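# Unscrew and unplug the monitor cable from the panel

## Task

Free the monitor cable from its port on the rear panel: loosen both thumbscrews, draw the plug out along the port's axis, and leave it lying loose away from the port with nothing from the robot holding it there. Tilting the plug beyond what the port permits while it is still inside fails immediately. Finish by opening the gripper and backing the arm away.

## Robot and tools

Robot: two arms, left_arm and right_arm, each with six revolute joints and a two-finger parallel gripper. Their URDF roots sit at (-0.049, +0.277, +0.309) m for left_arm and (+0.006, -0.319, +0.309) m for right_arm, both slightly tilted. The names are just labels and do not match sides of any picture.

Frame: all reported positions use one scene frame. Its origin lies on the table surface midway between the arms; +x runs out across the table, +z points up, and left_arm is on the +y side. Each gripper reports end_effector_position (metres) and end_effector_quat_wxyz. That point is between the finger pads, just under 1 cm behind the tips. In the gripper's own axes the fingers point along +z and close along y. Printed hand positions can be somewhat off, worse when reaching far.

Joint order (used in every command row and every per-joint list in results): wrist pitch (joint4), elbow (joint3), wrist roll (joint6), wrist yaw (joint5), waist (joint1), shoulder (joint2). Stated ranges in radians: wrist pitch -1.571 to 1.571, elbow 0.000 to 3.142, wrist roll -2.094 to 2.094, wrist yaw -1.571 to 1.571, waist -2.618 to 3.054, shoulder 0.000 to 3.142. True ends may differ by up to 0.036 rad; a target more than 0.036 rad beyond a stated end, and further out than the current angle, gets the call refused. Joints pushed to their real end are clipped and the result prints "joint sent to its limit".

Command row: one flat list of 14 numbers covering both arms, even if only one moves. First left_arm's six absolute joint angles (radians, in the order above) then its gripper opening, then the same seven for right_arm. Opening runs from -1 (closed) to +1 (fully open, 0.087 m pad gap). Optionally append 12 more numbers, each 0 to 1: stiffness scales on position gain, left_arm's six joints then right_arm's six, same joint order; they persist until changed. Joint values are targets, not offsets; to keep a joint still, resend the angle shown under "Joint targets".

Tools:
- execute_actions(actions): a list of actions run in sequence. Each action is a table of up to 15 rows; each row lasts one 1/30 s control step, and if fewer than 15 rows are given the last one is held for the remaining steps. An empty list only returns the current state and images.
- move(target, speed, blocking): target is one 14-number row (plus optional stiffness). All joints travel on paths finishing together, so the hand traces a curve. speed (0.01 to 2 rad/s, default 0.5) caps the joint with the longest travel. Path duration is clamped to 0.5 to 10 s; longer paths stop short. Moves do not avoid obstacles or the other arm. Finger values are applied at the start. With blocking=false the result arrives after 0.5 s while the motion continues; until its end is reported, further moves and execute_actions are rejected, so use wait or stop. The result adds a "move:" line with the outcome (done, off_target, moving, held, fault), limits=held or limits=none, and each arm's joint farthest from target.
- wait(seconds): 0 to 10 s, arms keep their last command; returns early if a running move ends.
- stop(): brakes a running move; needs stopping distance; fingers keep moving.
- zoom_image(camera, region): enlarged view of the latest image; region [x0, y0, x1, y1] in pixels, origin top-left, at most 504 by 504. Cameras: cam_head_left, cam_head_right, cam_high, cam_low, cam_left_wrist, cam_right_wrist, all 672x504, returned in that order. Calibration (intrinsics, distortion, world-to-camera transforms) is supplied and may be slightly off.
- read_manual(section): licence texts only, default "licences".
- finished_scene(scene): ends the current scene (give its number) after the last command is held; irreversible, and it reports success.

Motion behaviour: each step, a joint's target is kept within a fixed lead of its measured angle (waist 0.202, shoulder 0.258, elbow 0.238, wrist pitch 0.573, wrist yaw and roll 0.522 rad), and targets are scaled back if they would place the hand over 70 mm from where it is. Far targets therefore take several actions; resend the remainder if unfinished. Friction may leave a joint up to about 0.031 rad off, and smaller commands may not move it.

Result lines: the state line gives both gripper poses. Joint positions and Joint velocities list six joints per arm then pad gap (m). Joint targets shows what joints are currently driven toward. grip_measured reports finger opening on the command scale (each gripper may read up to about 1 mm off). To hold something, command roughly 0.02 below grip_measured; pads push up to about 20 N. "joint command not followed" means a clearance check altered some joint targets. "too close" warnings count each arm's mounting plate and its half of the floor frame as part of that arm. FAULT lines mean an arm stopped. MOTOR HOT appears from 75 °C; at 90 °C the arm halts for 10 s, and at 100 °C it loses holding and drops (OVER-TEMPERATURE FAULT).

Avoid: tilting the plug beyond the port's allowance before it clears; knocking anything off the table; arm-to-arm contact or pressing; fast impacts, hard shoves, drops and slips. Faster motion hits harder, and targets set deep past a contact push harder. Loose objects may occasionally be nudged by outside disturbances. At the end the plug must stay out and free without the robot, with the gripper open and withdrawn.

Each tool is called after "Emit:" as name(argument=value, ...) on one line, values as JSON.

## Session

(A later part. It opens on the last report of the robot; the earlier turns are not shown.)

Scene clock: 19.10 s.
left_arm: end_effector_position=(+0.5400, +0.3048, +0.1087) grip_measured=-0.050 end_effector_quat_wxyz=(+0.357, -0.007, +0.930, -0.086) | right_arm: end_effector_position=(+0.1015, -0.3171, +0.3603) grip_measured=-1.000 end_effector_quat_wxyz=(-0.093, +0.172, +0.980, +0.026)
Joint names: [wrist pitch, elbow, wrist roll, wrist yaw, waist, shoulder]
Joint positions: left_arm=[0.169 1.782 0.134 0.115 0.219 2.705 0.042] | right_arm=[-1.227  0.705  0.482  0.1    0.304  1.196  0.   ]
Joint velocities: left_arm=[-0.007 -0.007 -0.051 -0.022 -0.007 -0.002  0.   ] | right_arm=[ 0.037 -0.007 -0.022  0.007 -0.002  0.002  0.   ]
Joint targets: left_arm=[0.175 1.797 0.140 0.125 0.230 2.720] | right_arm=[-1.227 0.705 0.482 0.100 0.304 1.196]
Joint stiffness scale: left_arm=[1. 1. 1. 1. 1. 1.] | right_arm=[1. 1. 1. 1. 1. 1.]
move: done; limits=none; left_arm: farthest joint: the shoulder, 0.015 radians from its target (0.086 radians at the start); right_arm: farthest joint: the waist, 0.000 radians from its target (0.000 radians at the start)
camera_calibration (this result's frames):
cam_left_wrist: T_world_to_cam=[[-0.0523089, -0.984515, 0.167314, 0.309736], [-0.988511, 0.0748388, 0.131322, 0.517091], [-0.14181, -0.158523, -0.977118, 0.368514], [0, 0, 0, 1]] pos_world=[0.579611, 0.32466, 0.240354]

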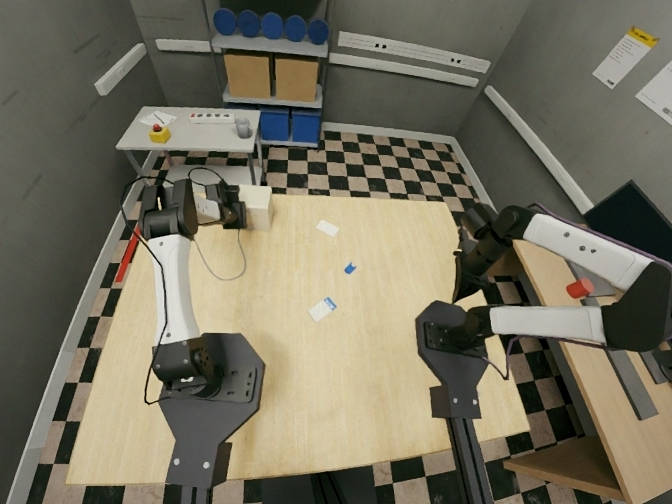

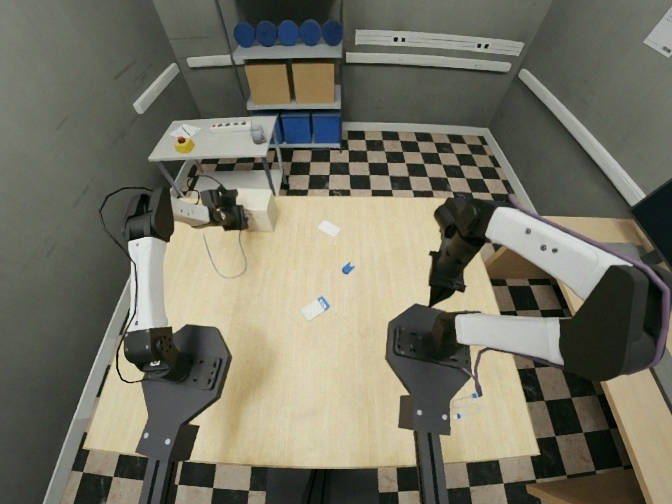

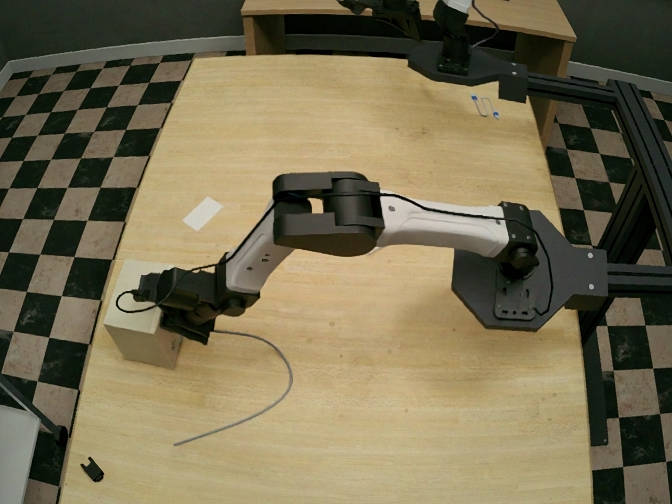

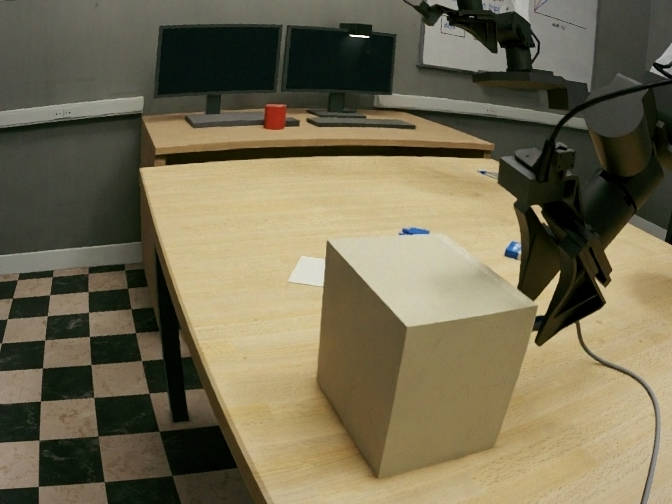

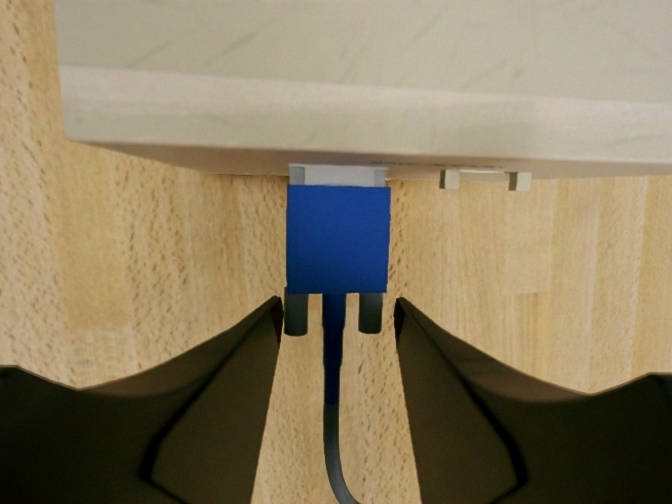

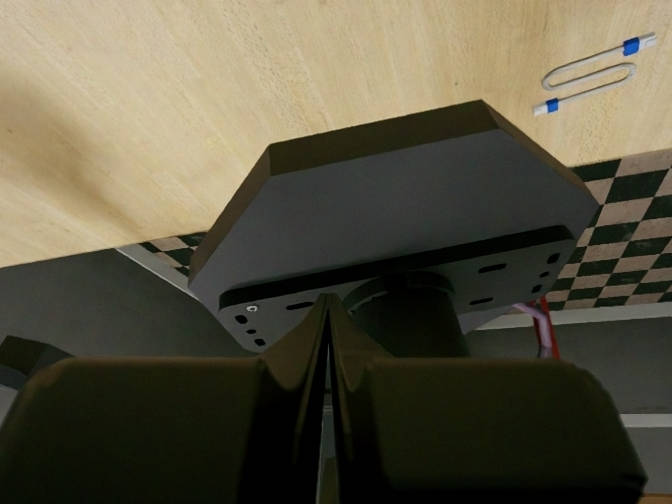

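Emit:
move(target=[0.175,1.797,0.14,0.2,0.23,2.72,-0.1, -1.227,0.705,0.482,0.1,0.304,1.196,-1], speed=0.15)

Emit:
move(target=[0.265,1.797,0.14,0.2,0.23,2.785,-0.1, -1.227,0.705,0.482,0.1,0.304,1.196,-1], speed=0.08)

Emit:
zoom_image(camera="cam_left_wrist", region=[240, 220, 440, 400])

Scene clock: 20.47 s.
left_arm: end_effector_position=(+0.5400, +0.3026, +0.1098) grip_measured=-0.100 end_effector_quat_wxyz=(+0.360, -0.001, +0.927, -0.106) | right_arm: end_effector_position=(+0.1015, -0.3171, +0.3603) grip_measured=-1.000 end_effector_quat_wxyz=(-0.093, +0.172, +0.980, +0.026)
Joint names: [wrist pitch, elbow, wrist roll, wrist yaw, waist, shoulder]
Joint positions: left_arm=[0.169 1.782 0.138 0.165 0.23  2.705 0.039] | right_arm=[-1.227  0.705  0.482  0.1    0.304  1.196  0.   ]
Joint velocities: left_arm=[ 0.007  0.002  0.007 -0.037  0.002  0.007  0.001] | right_arm=[-0.051  0.012  0.022 -0.066  0.002 -0.007  0.   ]
Joint targets: left_arm=[0.175 1.797 0.140 0.200 0.230 2.720] | right_arm=[-1.227 0.705 0.482 0.100 0.304 1.196]
Joint stiffness scale: left_arm=[1. 1. 1. 1. 1. 1.] | right_arm=[1. 1. 1. 1. 1. 1.]
move: off_target (left_arm); limits=none; left_arm: farthest joint: the wrist yaw, 0.035 radians from its target (0.085 radians at the start); right_arm: farthest joint: the waist, 0.000 radians from its target (0.000 radians at the start)
camera_calibration (this result's frames):
cam_left_wrist: T_world_to_cam=[[-0.0778968, -0.976759, 0.199686, 0.315328], [-0.987554, 0.103049, 0.11882, 0.50942], [-0.136636, -0.187945, -0.972629, 0.374875], [0, 0, 0, 1]] pos_world=[0.578864, 0.32596, 0.241119]

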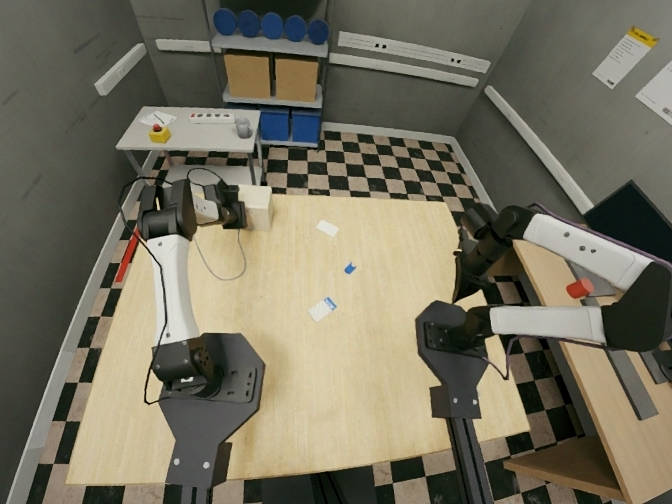

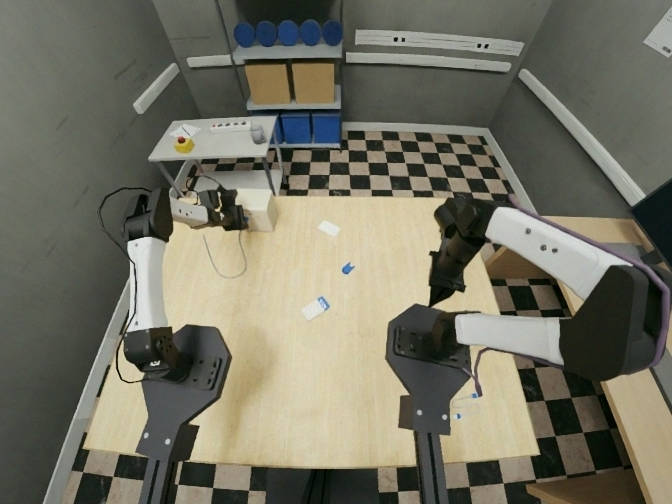

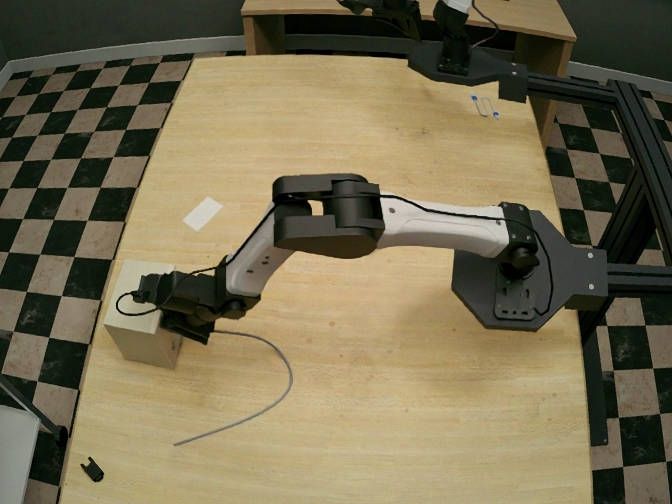

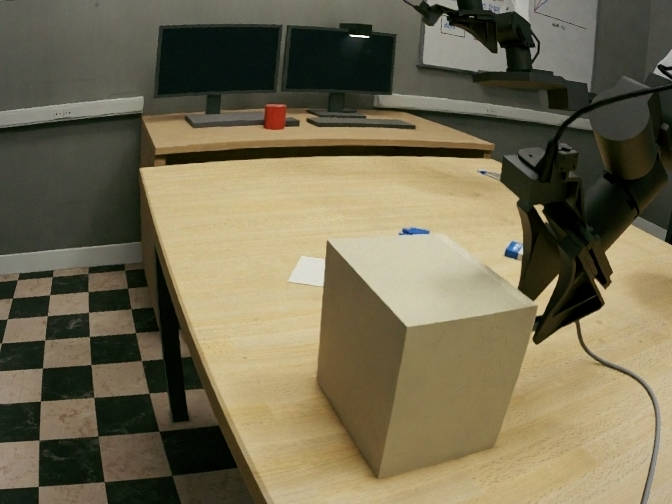

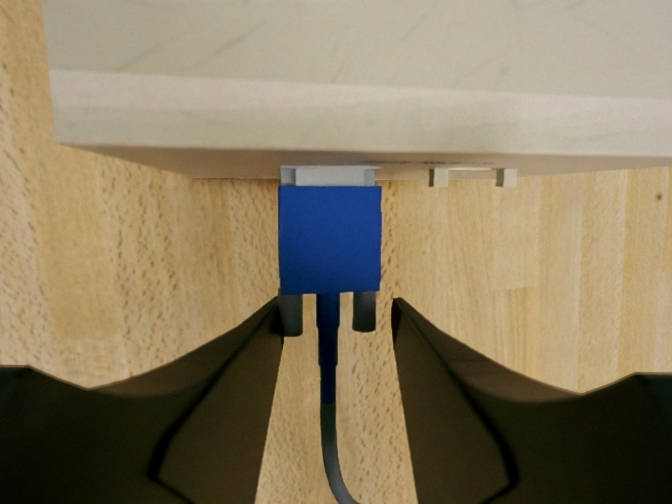

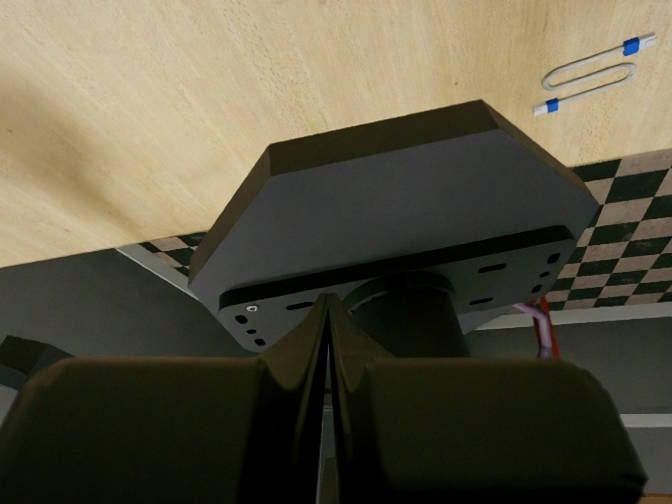

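Scene clock: 22.00 s.
left_arm: end_effector_position=(+0.5416, +0.2981, +0.0902) grip_measured=-0.100 end_effector_quat_wxyz=(+0.377, +0.000, +0.920, -0.106) | right_arm: end_effector_position=(+0.1015, -0.3171, +0.3603) grip_measured=-1.000 end_effector_quat_wxyz=(-0.093, +0.172, +0.980, +0.026)
Joint names: [wrist pitch, elbow, wrist roll, wrist yaw, waist, shoulder]
Joint positions: left_arm=[0.263 1.782 0.138 0.172 0.23  2.763 0.039] | right_arm=[-1.227  0.705  0.482  0.1    0.304  1.196  0.   ]
Joint velocities: left_arm=[-0.007 -0.002  0.037  0.007  0.007  0.007  0.001] | right_arm=[ 0.007 -0.017 -0.037  0.007  0.012 -0.002  0.   ]
Joint targets: left_arm=[0.265 1.797 0.140 0.200 0.230 2.785] | right_arm=[-1.227 0.705 0.482 0.100 0.304 1.196]
Joint stiffness scale: left_arm=[1. 1. 1. 1. 1. 1.] | right_arm=[1. 1. 1. 1. 1. 1.]
move: off_target (left_arm); limits=none; left_arm: farthest joint: the wrist yaw, 0.028 radians from its target (0.035 radians at the start); right_arm: farthest joint: the waist, 0.000 radians from its target (0.000 radians at the start)
camera_calibration (this result's frames):
cam_left_wrist: T_world_to_cam=[[-0.0841969, -0.976695, 0.19743, 0.31861], [-0.991307, 0.102205, 0.0828575, 0.519276], [-0.101105, -0.188738, -0.976809, 0.336604], [0, 0, 0, 1]] pos_world=[0.57562, 0.321642, 0.222868]

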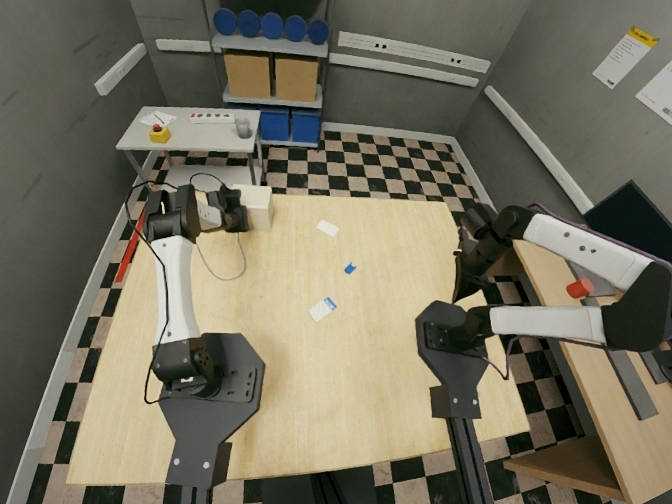

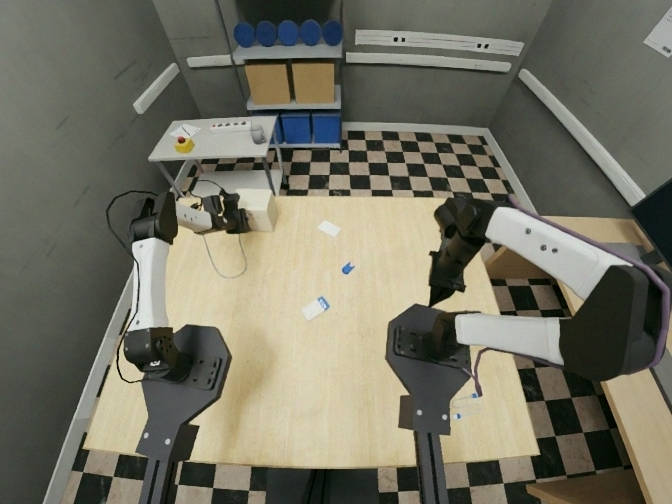

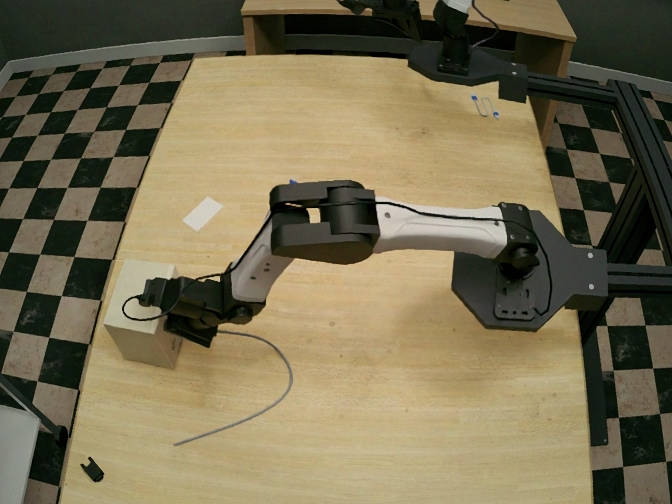

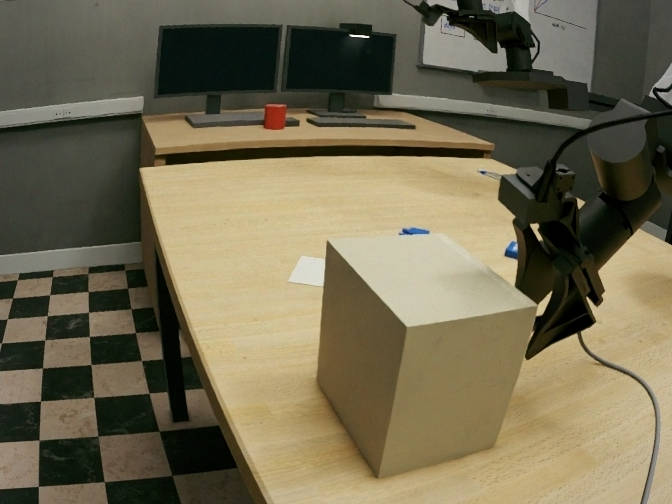

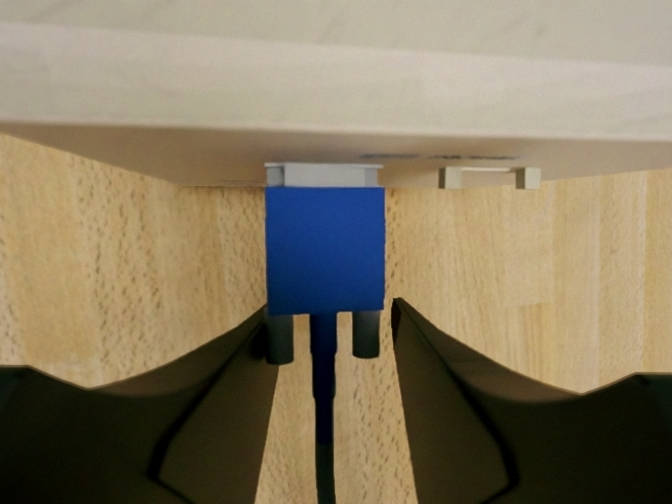

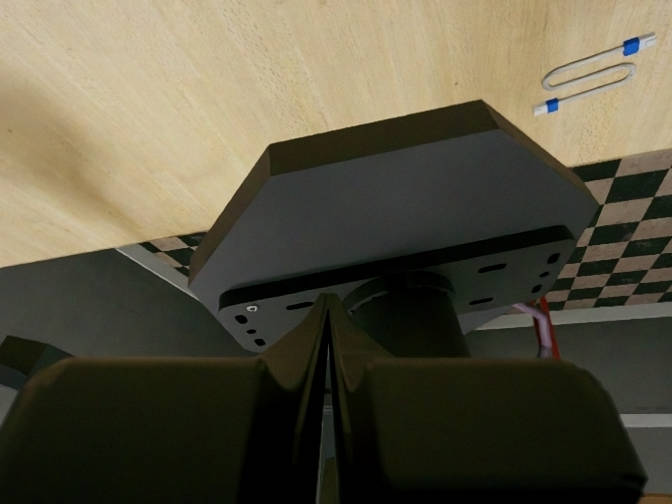

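Region (240, 220, 440, 400) of cam_left_wrist's 672x504 image, scaled by 2.520, with more detail than that image has; it fills the top 454 rows of this view, and the rest is white.

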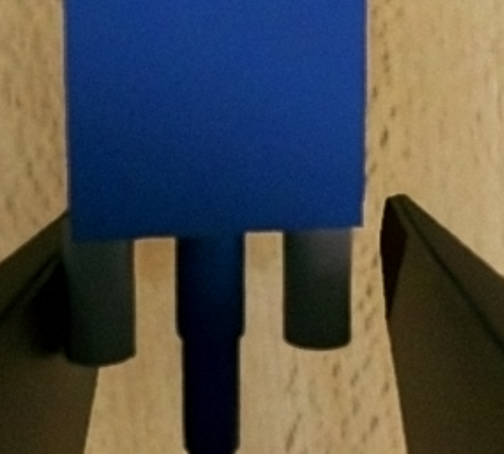

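Emit:
execute_actions(actions=[[[0.24,1.797,0.14,0.14,0.23,2.73,-0.1, -1.227,0.705,0.482,0.1,0.304,1.196,-1]],[[0.23,1.797,0.14,0.09,0.235,2.725,-0.1, -1.227,0.705,0.482,0.1,0.304,1.196,-1]],[[0.23,1.797,0.14,0.02,0.25,2.725,-0.1, -1.227,0.705,0.482,0.1,0.304,1.196,-1]],[[0.19,1.797,0.14,0.02,0.25,2.70,-0.1, -1.227,0.705,0.482,0.1,0.304,1.196,-1]],[[0.15,1.797,0.14,0.02,0.25,2.675,-0.1, -1.227,0.705,0.482,0.1,0.304,1.196,-1]],[[0.115,1.797,0.14,0.02,0.25,2.655,-0.1, -1.227,0.705,0.482,0.1,0.304,1.196,-1]]])

Emit:
zoom_image(camera="cam_left_wrist", region=[240, 220, 440, 400])

Scene clock: 27.33 s.
left_arm: end_effector_position=(+0.5387, +0.3134, +0.1195) grip_measured=-0.100 end_effector_quat_wxyz=(+0.348, -0.016, +0.934, -0.080) | right_arm: end_effector_position=(+0.1015, -0.3171, +0.3603) grip_measured=-1.000 end_effector_quat_wxyz=(-0.093, +0.172, +0.980, +0.026)
Joint names: [wrist pitch, elbow, wrist roll, wrist yaw, waist, shoulder]
Joint positions: left_arm=[0.12  1.782 0.128 0.101 0.227 2.671 0.039] | right_arm=[-1.227  0.705  0.482  0.1    0.304  1.196  0.   ]
Joint velocities: left_arm=[ 0.007  0.002 -0.066  0.051  0.007  0.012 -0.001] | right_arm=[-0.066  0.002 -0.007  0.007  0.002  0.012  0.   ]
Joint targets: left_arm=[0.115 1.797 0.140 0.020 0.250 2.655] | right_arm=[-1.227 0.705 0.482 0.100 0.304 1.196]
Joint stiffness scale: left_arm=[1. 1. 1. 1. 1. 1.] | right_arm=[1. 1. 1. 1. 1. 1.]
camera_calibration (this result's frames):
cam_left_wrist: T_world_to_cam=[[-0.0303706, -0.986088, 0.163428, 0.30551], [-0.986881, 0.0555204, 0.151601, 0.516512], [-0.158565, -0.15668, -0.974838, 0.388438], [0, 0, 0, 1]] pos_world=[0.580608, 0.333443, 0.250432]

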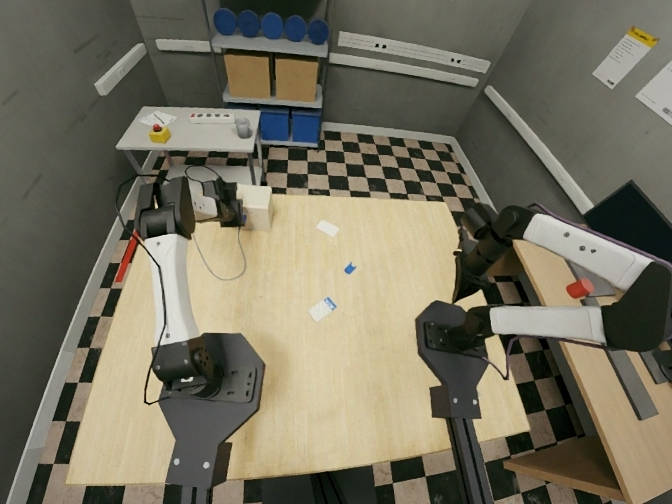

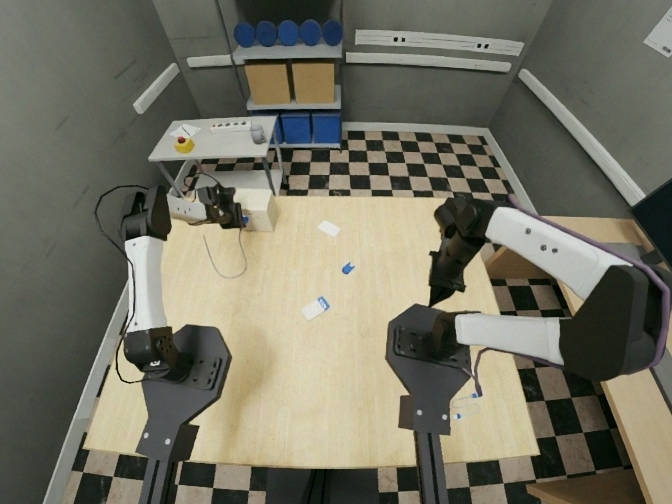

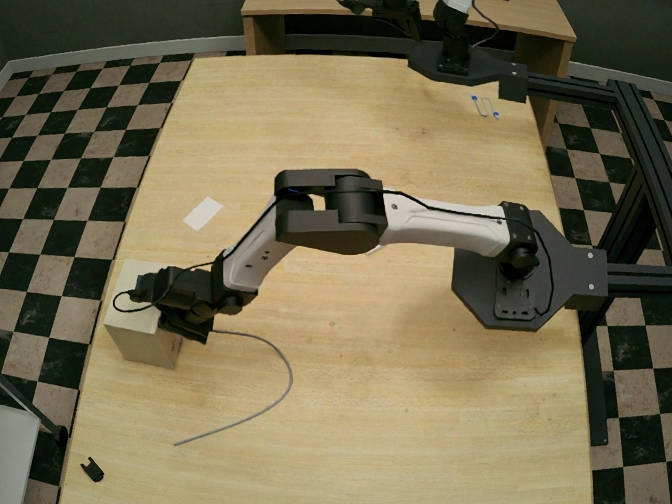

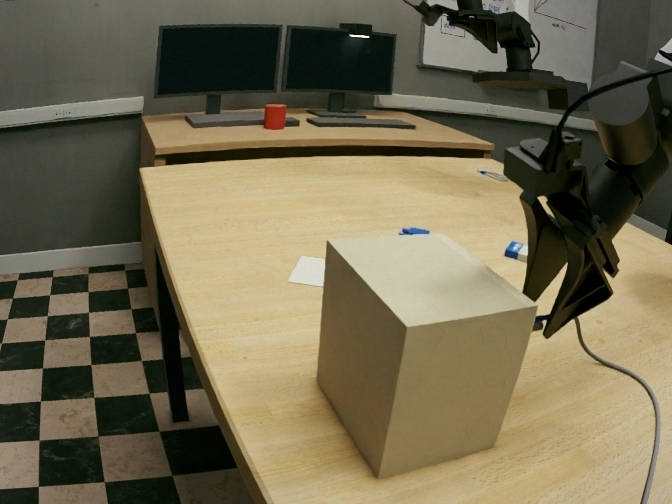

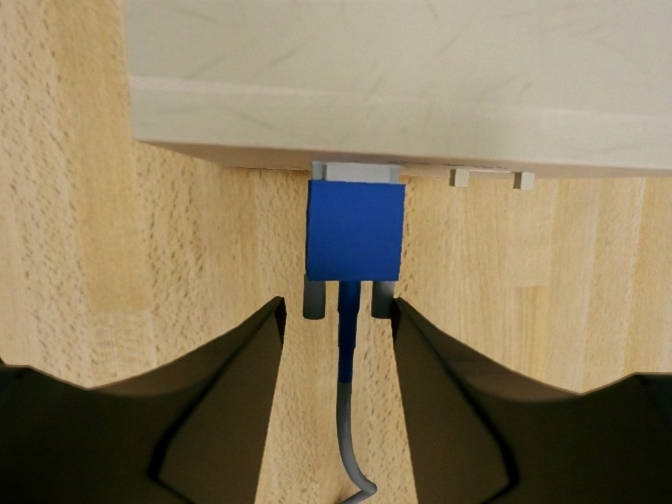

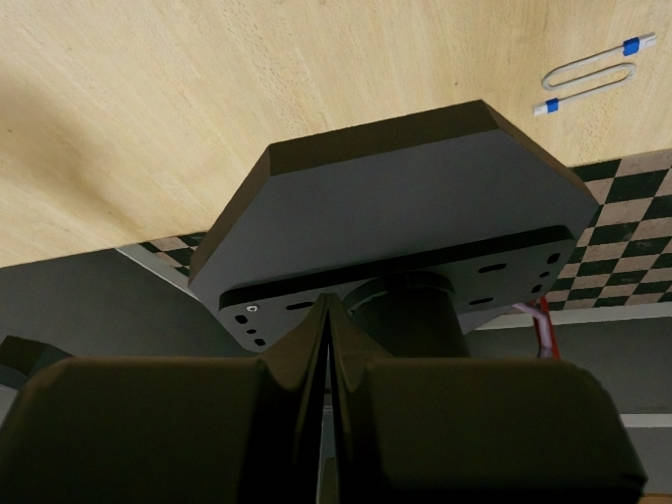

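Region (240, 220, 440, 400) of cam_left_wrist's 672x504 image, scaled by 2.520, with more detail than that image has; it fills the top 454 rows of this view, and the rest is white.

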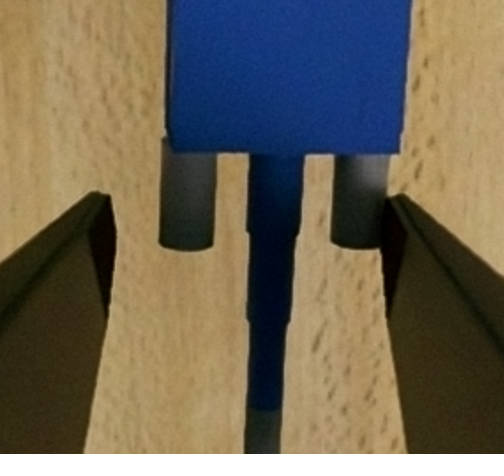

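Emit:
execute_actions(actions=[[[0.12,1.797,0.14,0.14,0.215,2.68,-0.1, -1.227,0.705,0.482,0.1,0.304,1.196,-1]],[[0.12,1.797,0.14,0.22,0.195,2.685,-0.1, -1.227,0.705,0.482,0.1,0.304,1.196,-1]],[[0.165,1.797,0.14,0.22,0.195,2.715,-0.1, -1.227,0.705,0.482,0.1,0.304,1.196,-1]],[[0.21,1.797,0.14,0.22,0.195,2.745,-0.1, -1.227,0.705,0.482,0.1,0.304,1.196,-1]],[[0.25,1.797,0.14,0.22,0.195,2.77,-0.1, -1.227,0.705,0.482,0.1,0.304,1.196,-1]],[[0.24,1.797,0.14,0.1,0.235,2.74,-0.1, -1.227,0.705,0.482,0.1,0.304,1.196,-1]],[[0.235,1.797,0.14,0.02,0.25,2.735,-0.1, -1.227,0.705,0.482,0.1,0.304,1.196,-1]],[[0.2,1.797,0.14,0.02,0.25,2.71,-0.1, -1.227,0.705,0.482,0.1,0.304,1.196,-1]],[[0.16,1.797,0.14,0.02,0.25,2.685,-0.1, -1.227,0.705,0.482,0.1,0.304,1.196,-1]],[[0.125,1.797,0.14,0.02,0.25,2.66,-0.1, -1.227,0.705,0.482,0.1,0.304,1.196,-1]],[[0.125,1.797,0.14,0.14,0.215,2.685,-0.1, -1.227,0.705,0.482,0.1,0.304,1.196,-1]],[[0.13,1.797,0.14,0.22,0.195,2.69,-0.1, -1.227,0.705,0.482,0.1,0.304,1.196,-1]],[[0.165,1.797,0.14,0.22,0.195,2.715,-0.1, -1.227,0.705,0.482,0.1,0.304,1.196,-1]],[[0.21,1.797,0.14,0.22,0.195,2.745,-0.1, -1.227,0.705,0.482,0.1,0.304,1.196,-1]],[[0.25,1.797,0.14,0.22,0.195,2.77,-0.1, -1.227,0.705,0.482,0.1,0.304,1.196,-1]]])

Emit:
zoom_image(camera="cam_left_wrist", region=[240, 220, 440, 400])

Scene clock: 36.20 s.
left_arm: end_effector_position=(+0.5501, +0.3002, +0.1035) grip_measured=-0.100 end_effector_quat_wxyz=(+0.387, +0.005, +0.917, -0.095) | right_arm: end_effector_position=(+0.1015, -0.3171, +0.3603) grip_measured=-1.000 end_effector_quat_wxyz=(-0.093, +0.172, +0.980, +0.026)
Joint names: [wrist pitch, elbow, wrist roll, wrist yaw, waist, shoulder]
Joint positions: left_arm=[0.258 1.788 0.149 0.153 0.221 2.741 0.039] | right_arm=[-1.227  0.705  0.482  0.1    0.304  1.196  0.   ]
Joint velocities: left_arm=[-0.007  0.002  0.022 -0.095 -0.027  0.017 -0.001] | right_arm=[ 0.11  -0.007 -0.037 -0.051  0.012 -0.007  0.   ]
Joint targets: left_arm=[0.250 1.797 0.140 0.220 0.195 2.770] | right_arm=[-1.227 0.705 0.482 0.100 0.304 1.196]
Joint stiffness scale: left_arm=[1. 1. 1. 1. 1. 1.] | right_arm=[1. 1. 1. 1. 1. 1.]
camera_calibration (this result's frames):
cam_left_wrist: T_world_to_cam=[[-0.0870232, -0.981167, 0.172448, 0.324186], [-0.993024, 0.0992619, 0.06365, 0.530207], [-0.0795689, -0.165706, -0.98296, 0.332684], [0, 0, 0, 1]] pos_world=[0.581191, 0.320579, 0.237362]

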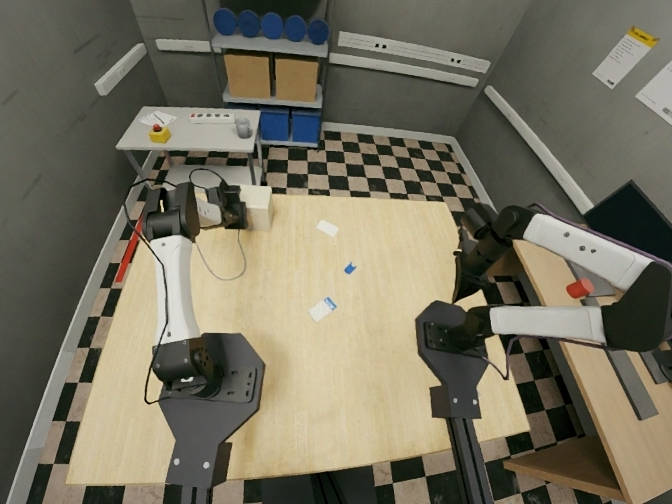

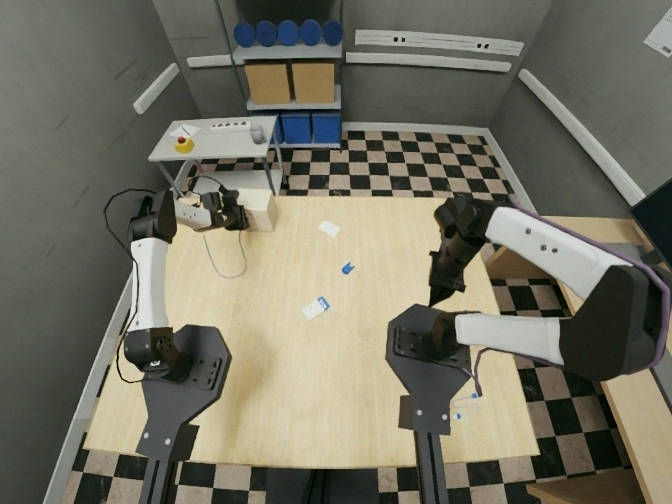

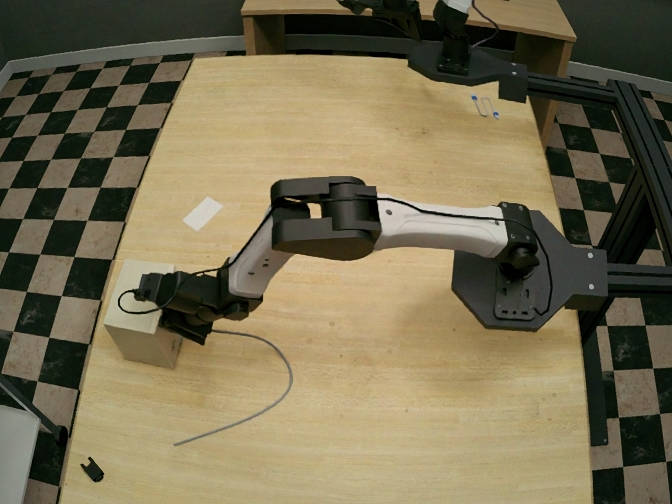

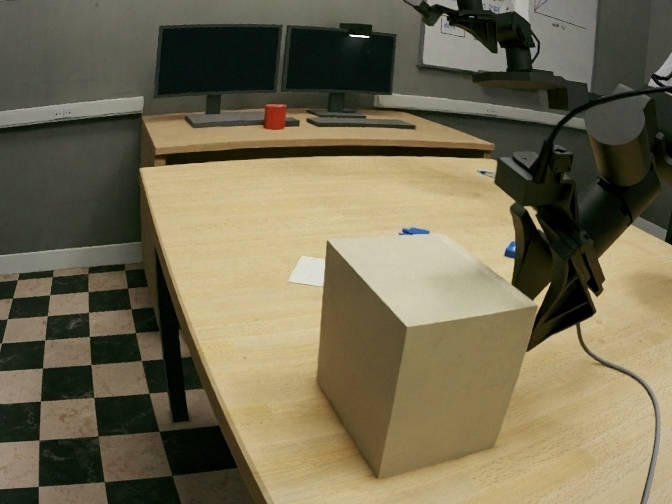

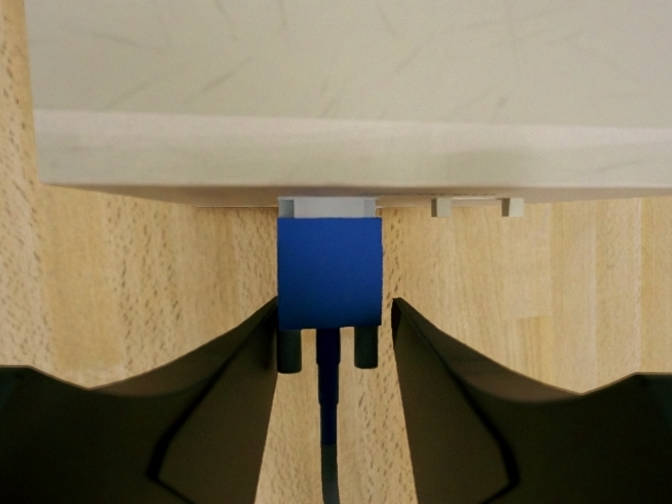

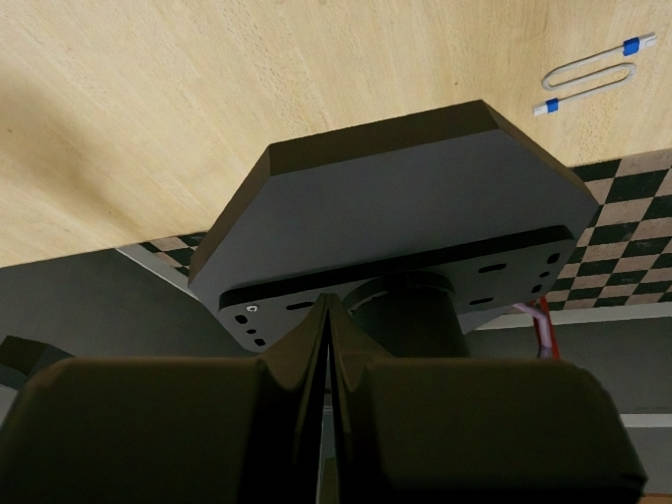

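Region (240, 220, 440, 400) of cam_left_wrist's 672x504 image, scaled by 2.520, with more detail than that image has; it fills the top 454 rows of this view, and the rest is white.

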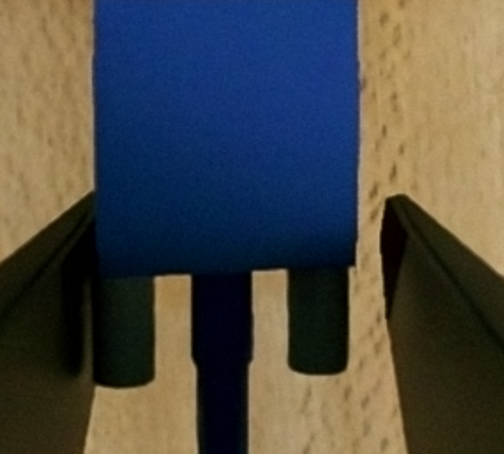

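Emit:
zoom_image(camera="cam_left_wrist", region=[265, 310, 395, 390])

Emit:
zoom_image(camera="cam_left_wrist", region=[265, 180, 395, 240])

Region (265, 310, 395, 390) of cam_left_wrist's 672x504 image, scaled by 3.877, with more detail than that image has; it fills the top 310 rows of this view, and the rest is white.

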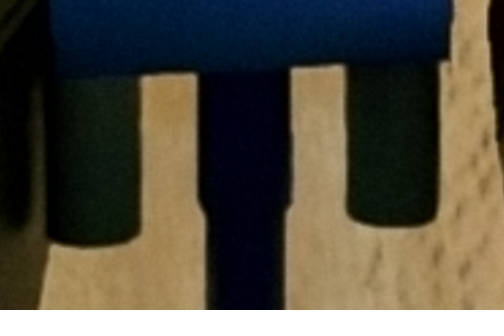

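Region (265, 180, 395, 240) of cam_left_wrist's 672x504 image, scaled by 3.877, with more detail than that image has; it fills the top 233 rows of this view, and the rest is white.

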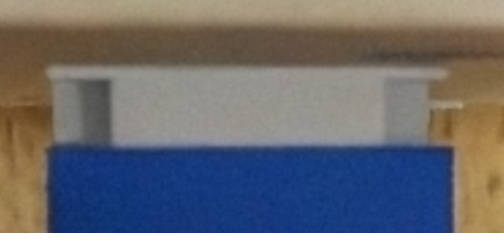

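Emit:
execute_actions(actions=[[[0.225,1.77,0.14,0.11,0.232,2.765,-0.1, -1.227,0.705,0.482,0.1,0.304,1.196,-1]],[[0.225,1.77,0.14,0.11,0.232,2.765,-0.1, -1.227,0.705,0.482,0.1,0.304,1.196,-1]],[[0.235,1.782,0.16,0.02,0.25,2.735,-0.1, -1.227,0.705,0.482,0.1,0.304,1.196,-1]],[[0.235,1.782,0.18,-0.1,0.295,2.73,-0.1, -1.227,0.705,0.482,0.1,0.304,1.196,-1]],[[0.21,1.782,0.18,-0.1,0.295,2.705,-0.1, -1.227,0.705,0.482,0.1,0.304,1.196,-1]],[[0.18,1.782,0.18,-0.1,0.295,2.68,-0.1, -1.227,0.705,0.482,0.1,0.304,1.196,-1]]])

Scene clock: 40.33 s.
left_arm: end_effector_position=(+0.5401, +0.3136, +0.1056) grip_measured=-0.099 end_effector_quat_wxyz=(+0.356, -0.008, +0.932, -0.069) | right_arm: end_effector_position=(+0.1015, -0.3171, +0.3603) grip_measured=-1.000 end_effector_quat_wxyz=(-0.093, +0.172, +0.980, +0.026)
Joint names: [wrist pitch, elbow, wrist roll, wrist yaw, waist, shoulder]
Joint positions: left_arm=[0.172 1.788 0.147 0.086 0.225 2.711 0.039] | right_arm=[-1.227  0.705  0.482  0.1    0.304  1.196  0.   ]
Joint velocities: left_arm=[ 0.022  0.007  0.007 -0.051  0.002  0.002 -0.001] | right_arm=[ 0.007  0.002 -0.022  0.007 -0.007  0.007  0.   ]
Joint targets: left_arm=[0.180 1.782 0.180 -0.100 0.295 2.680] | right_arm=[-1.227 0.705 0.482 0.100 0.304 1.196]
Joint stiffness scale: left_arm=[1. 1. 1. 1. 1. 1.] | right_arm=[1. 1. 1. 1. 1. 1.]
camera_calibration (this result's frames):
cam_left_wrist: T_world_to_cam=[[-0.0371827, -0.989902, 0.136792, 0.315654], [-0.989082, 0.0559895, 0.136319, 0.522607], [-0.142601, -0.13023, -0.981175, 0.358855], [0, 0, 0, 1]] pos_world=[0.579811, 0.32994, 0.237679]

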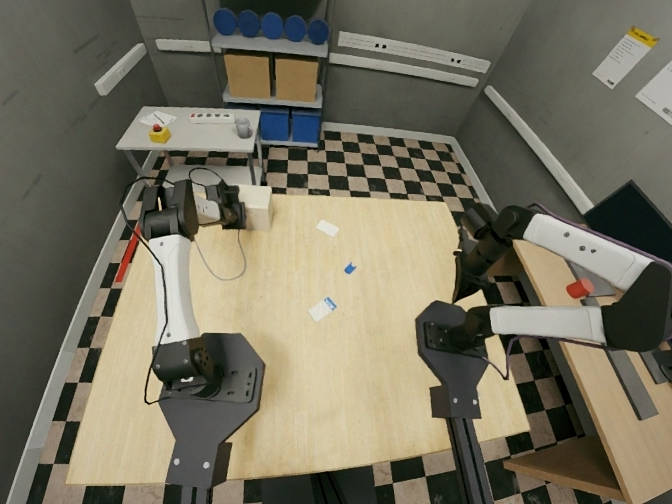

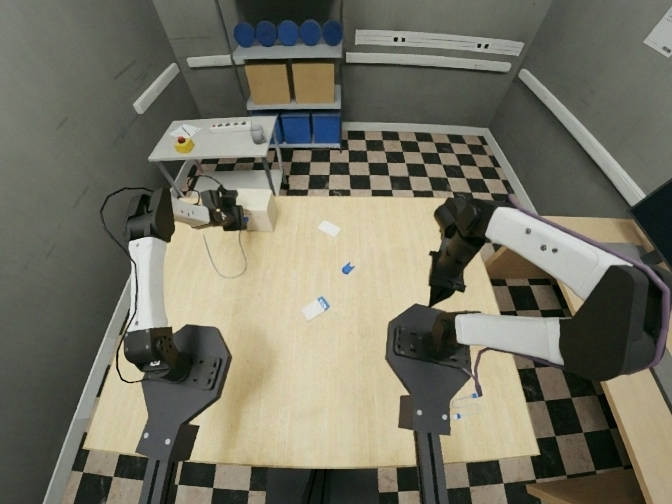

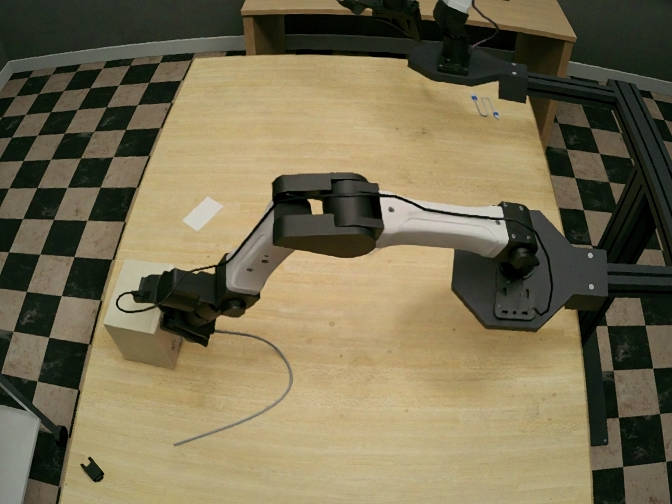

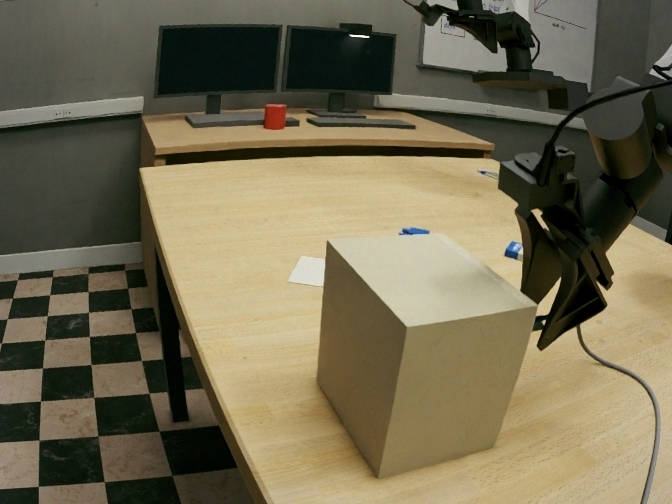

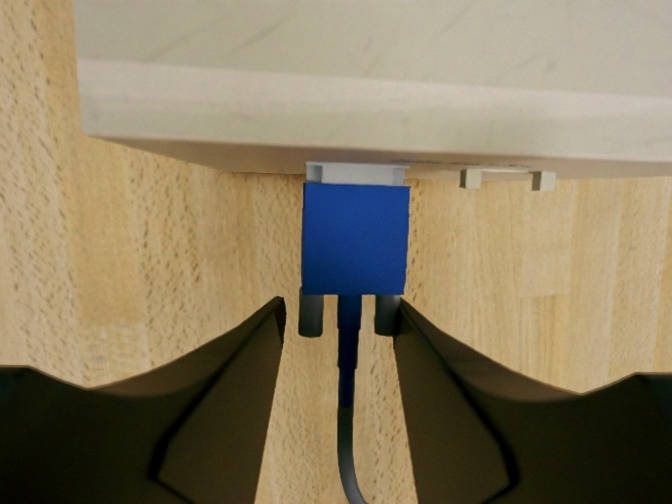

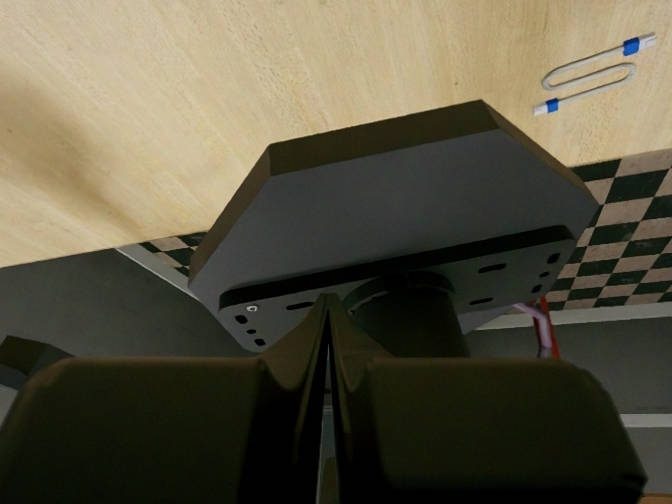

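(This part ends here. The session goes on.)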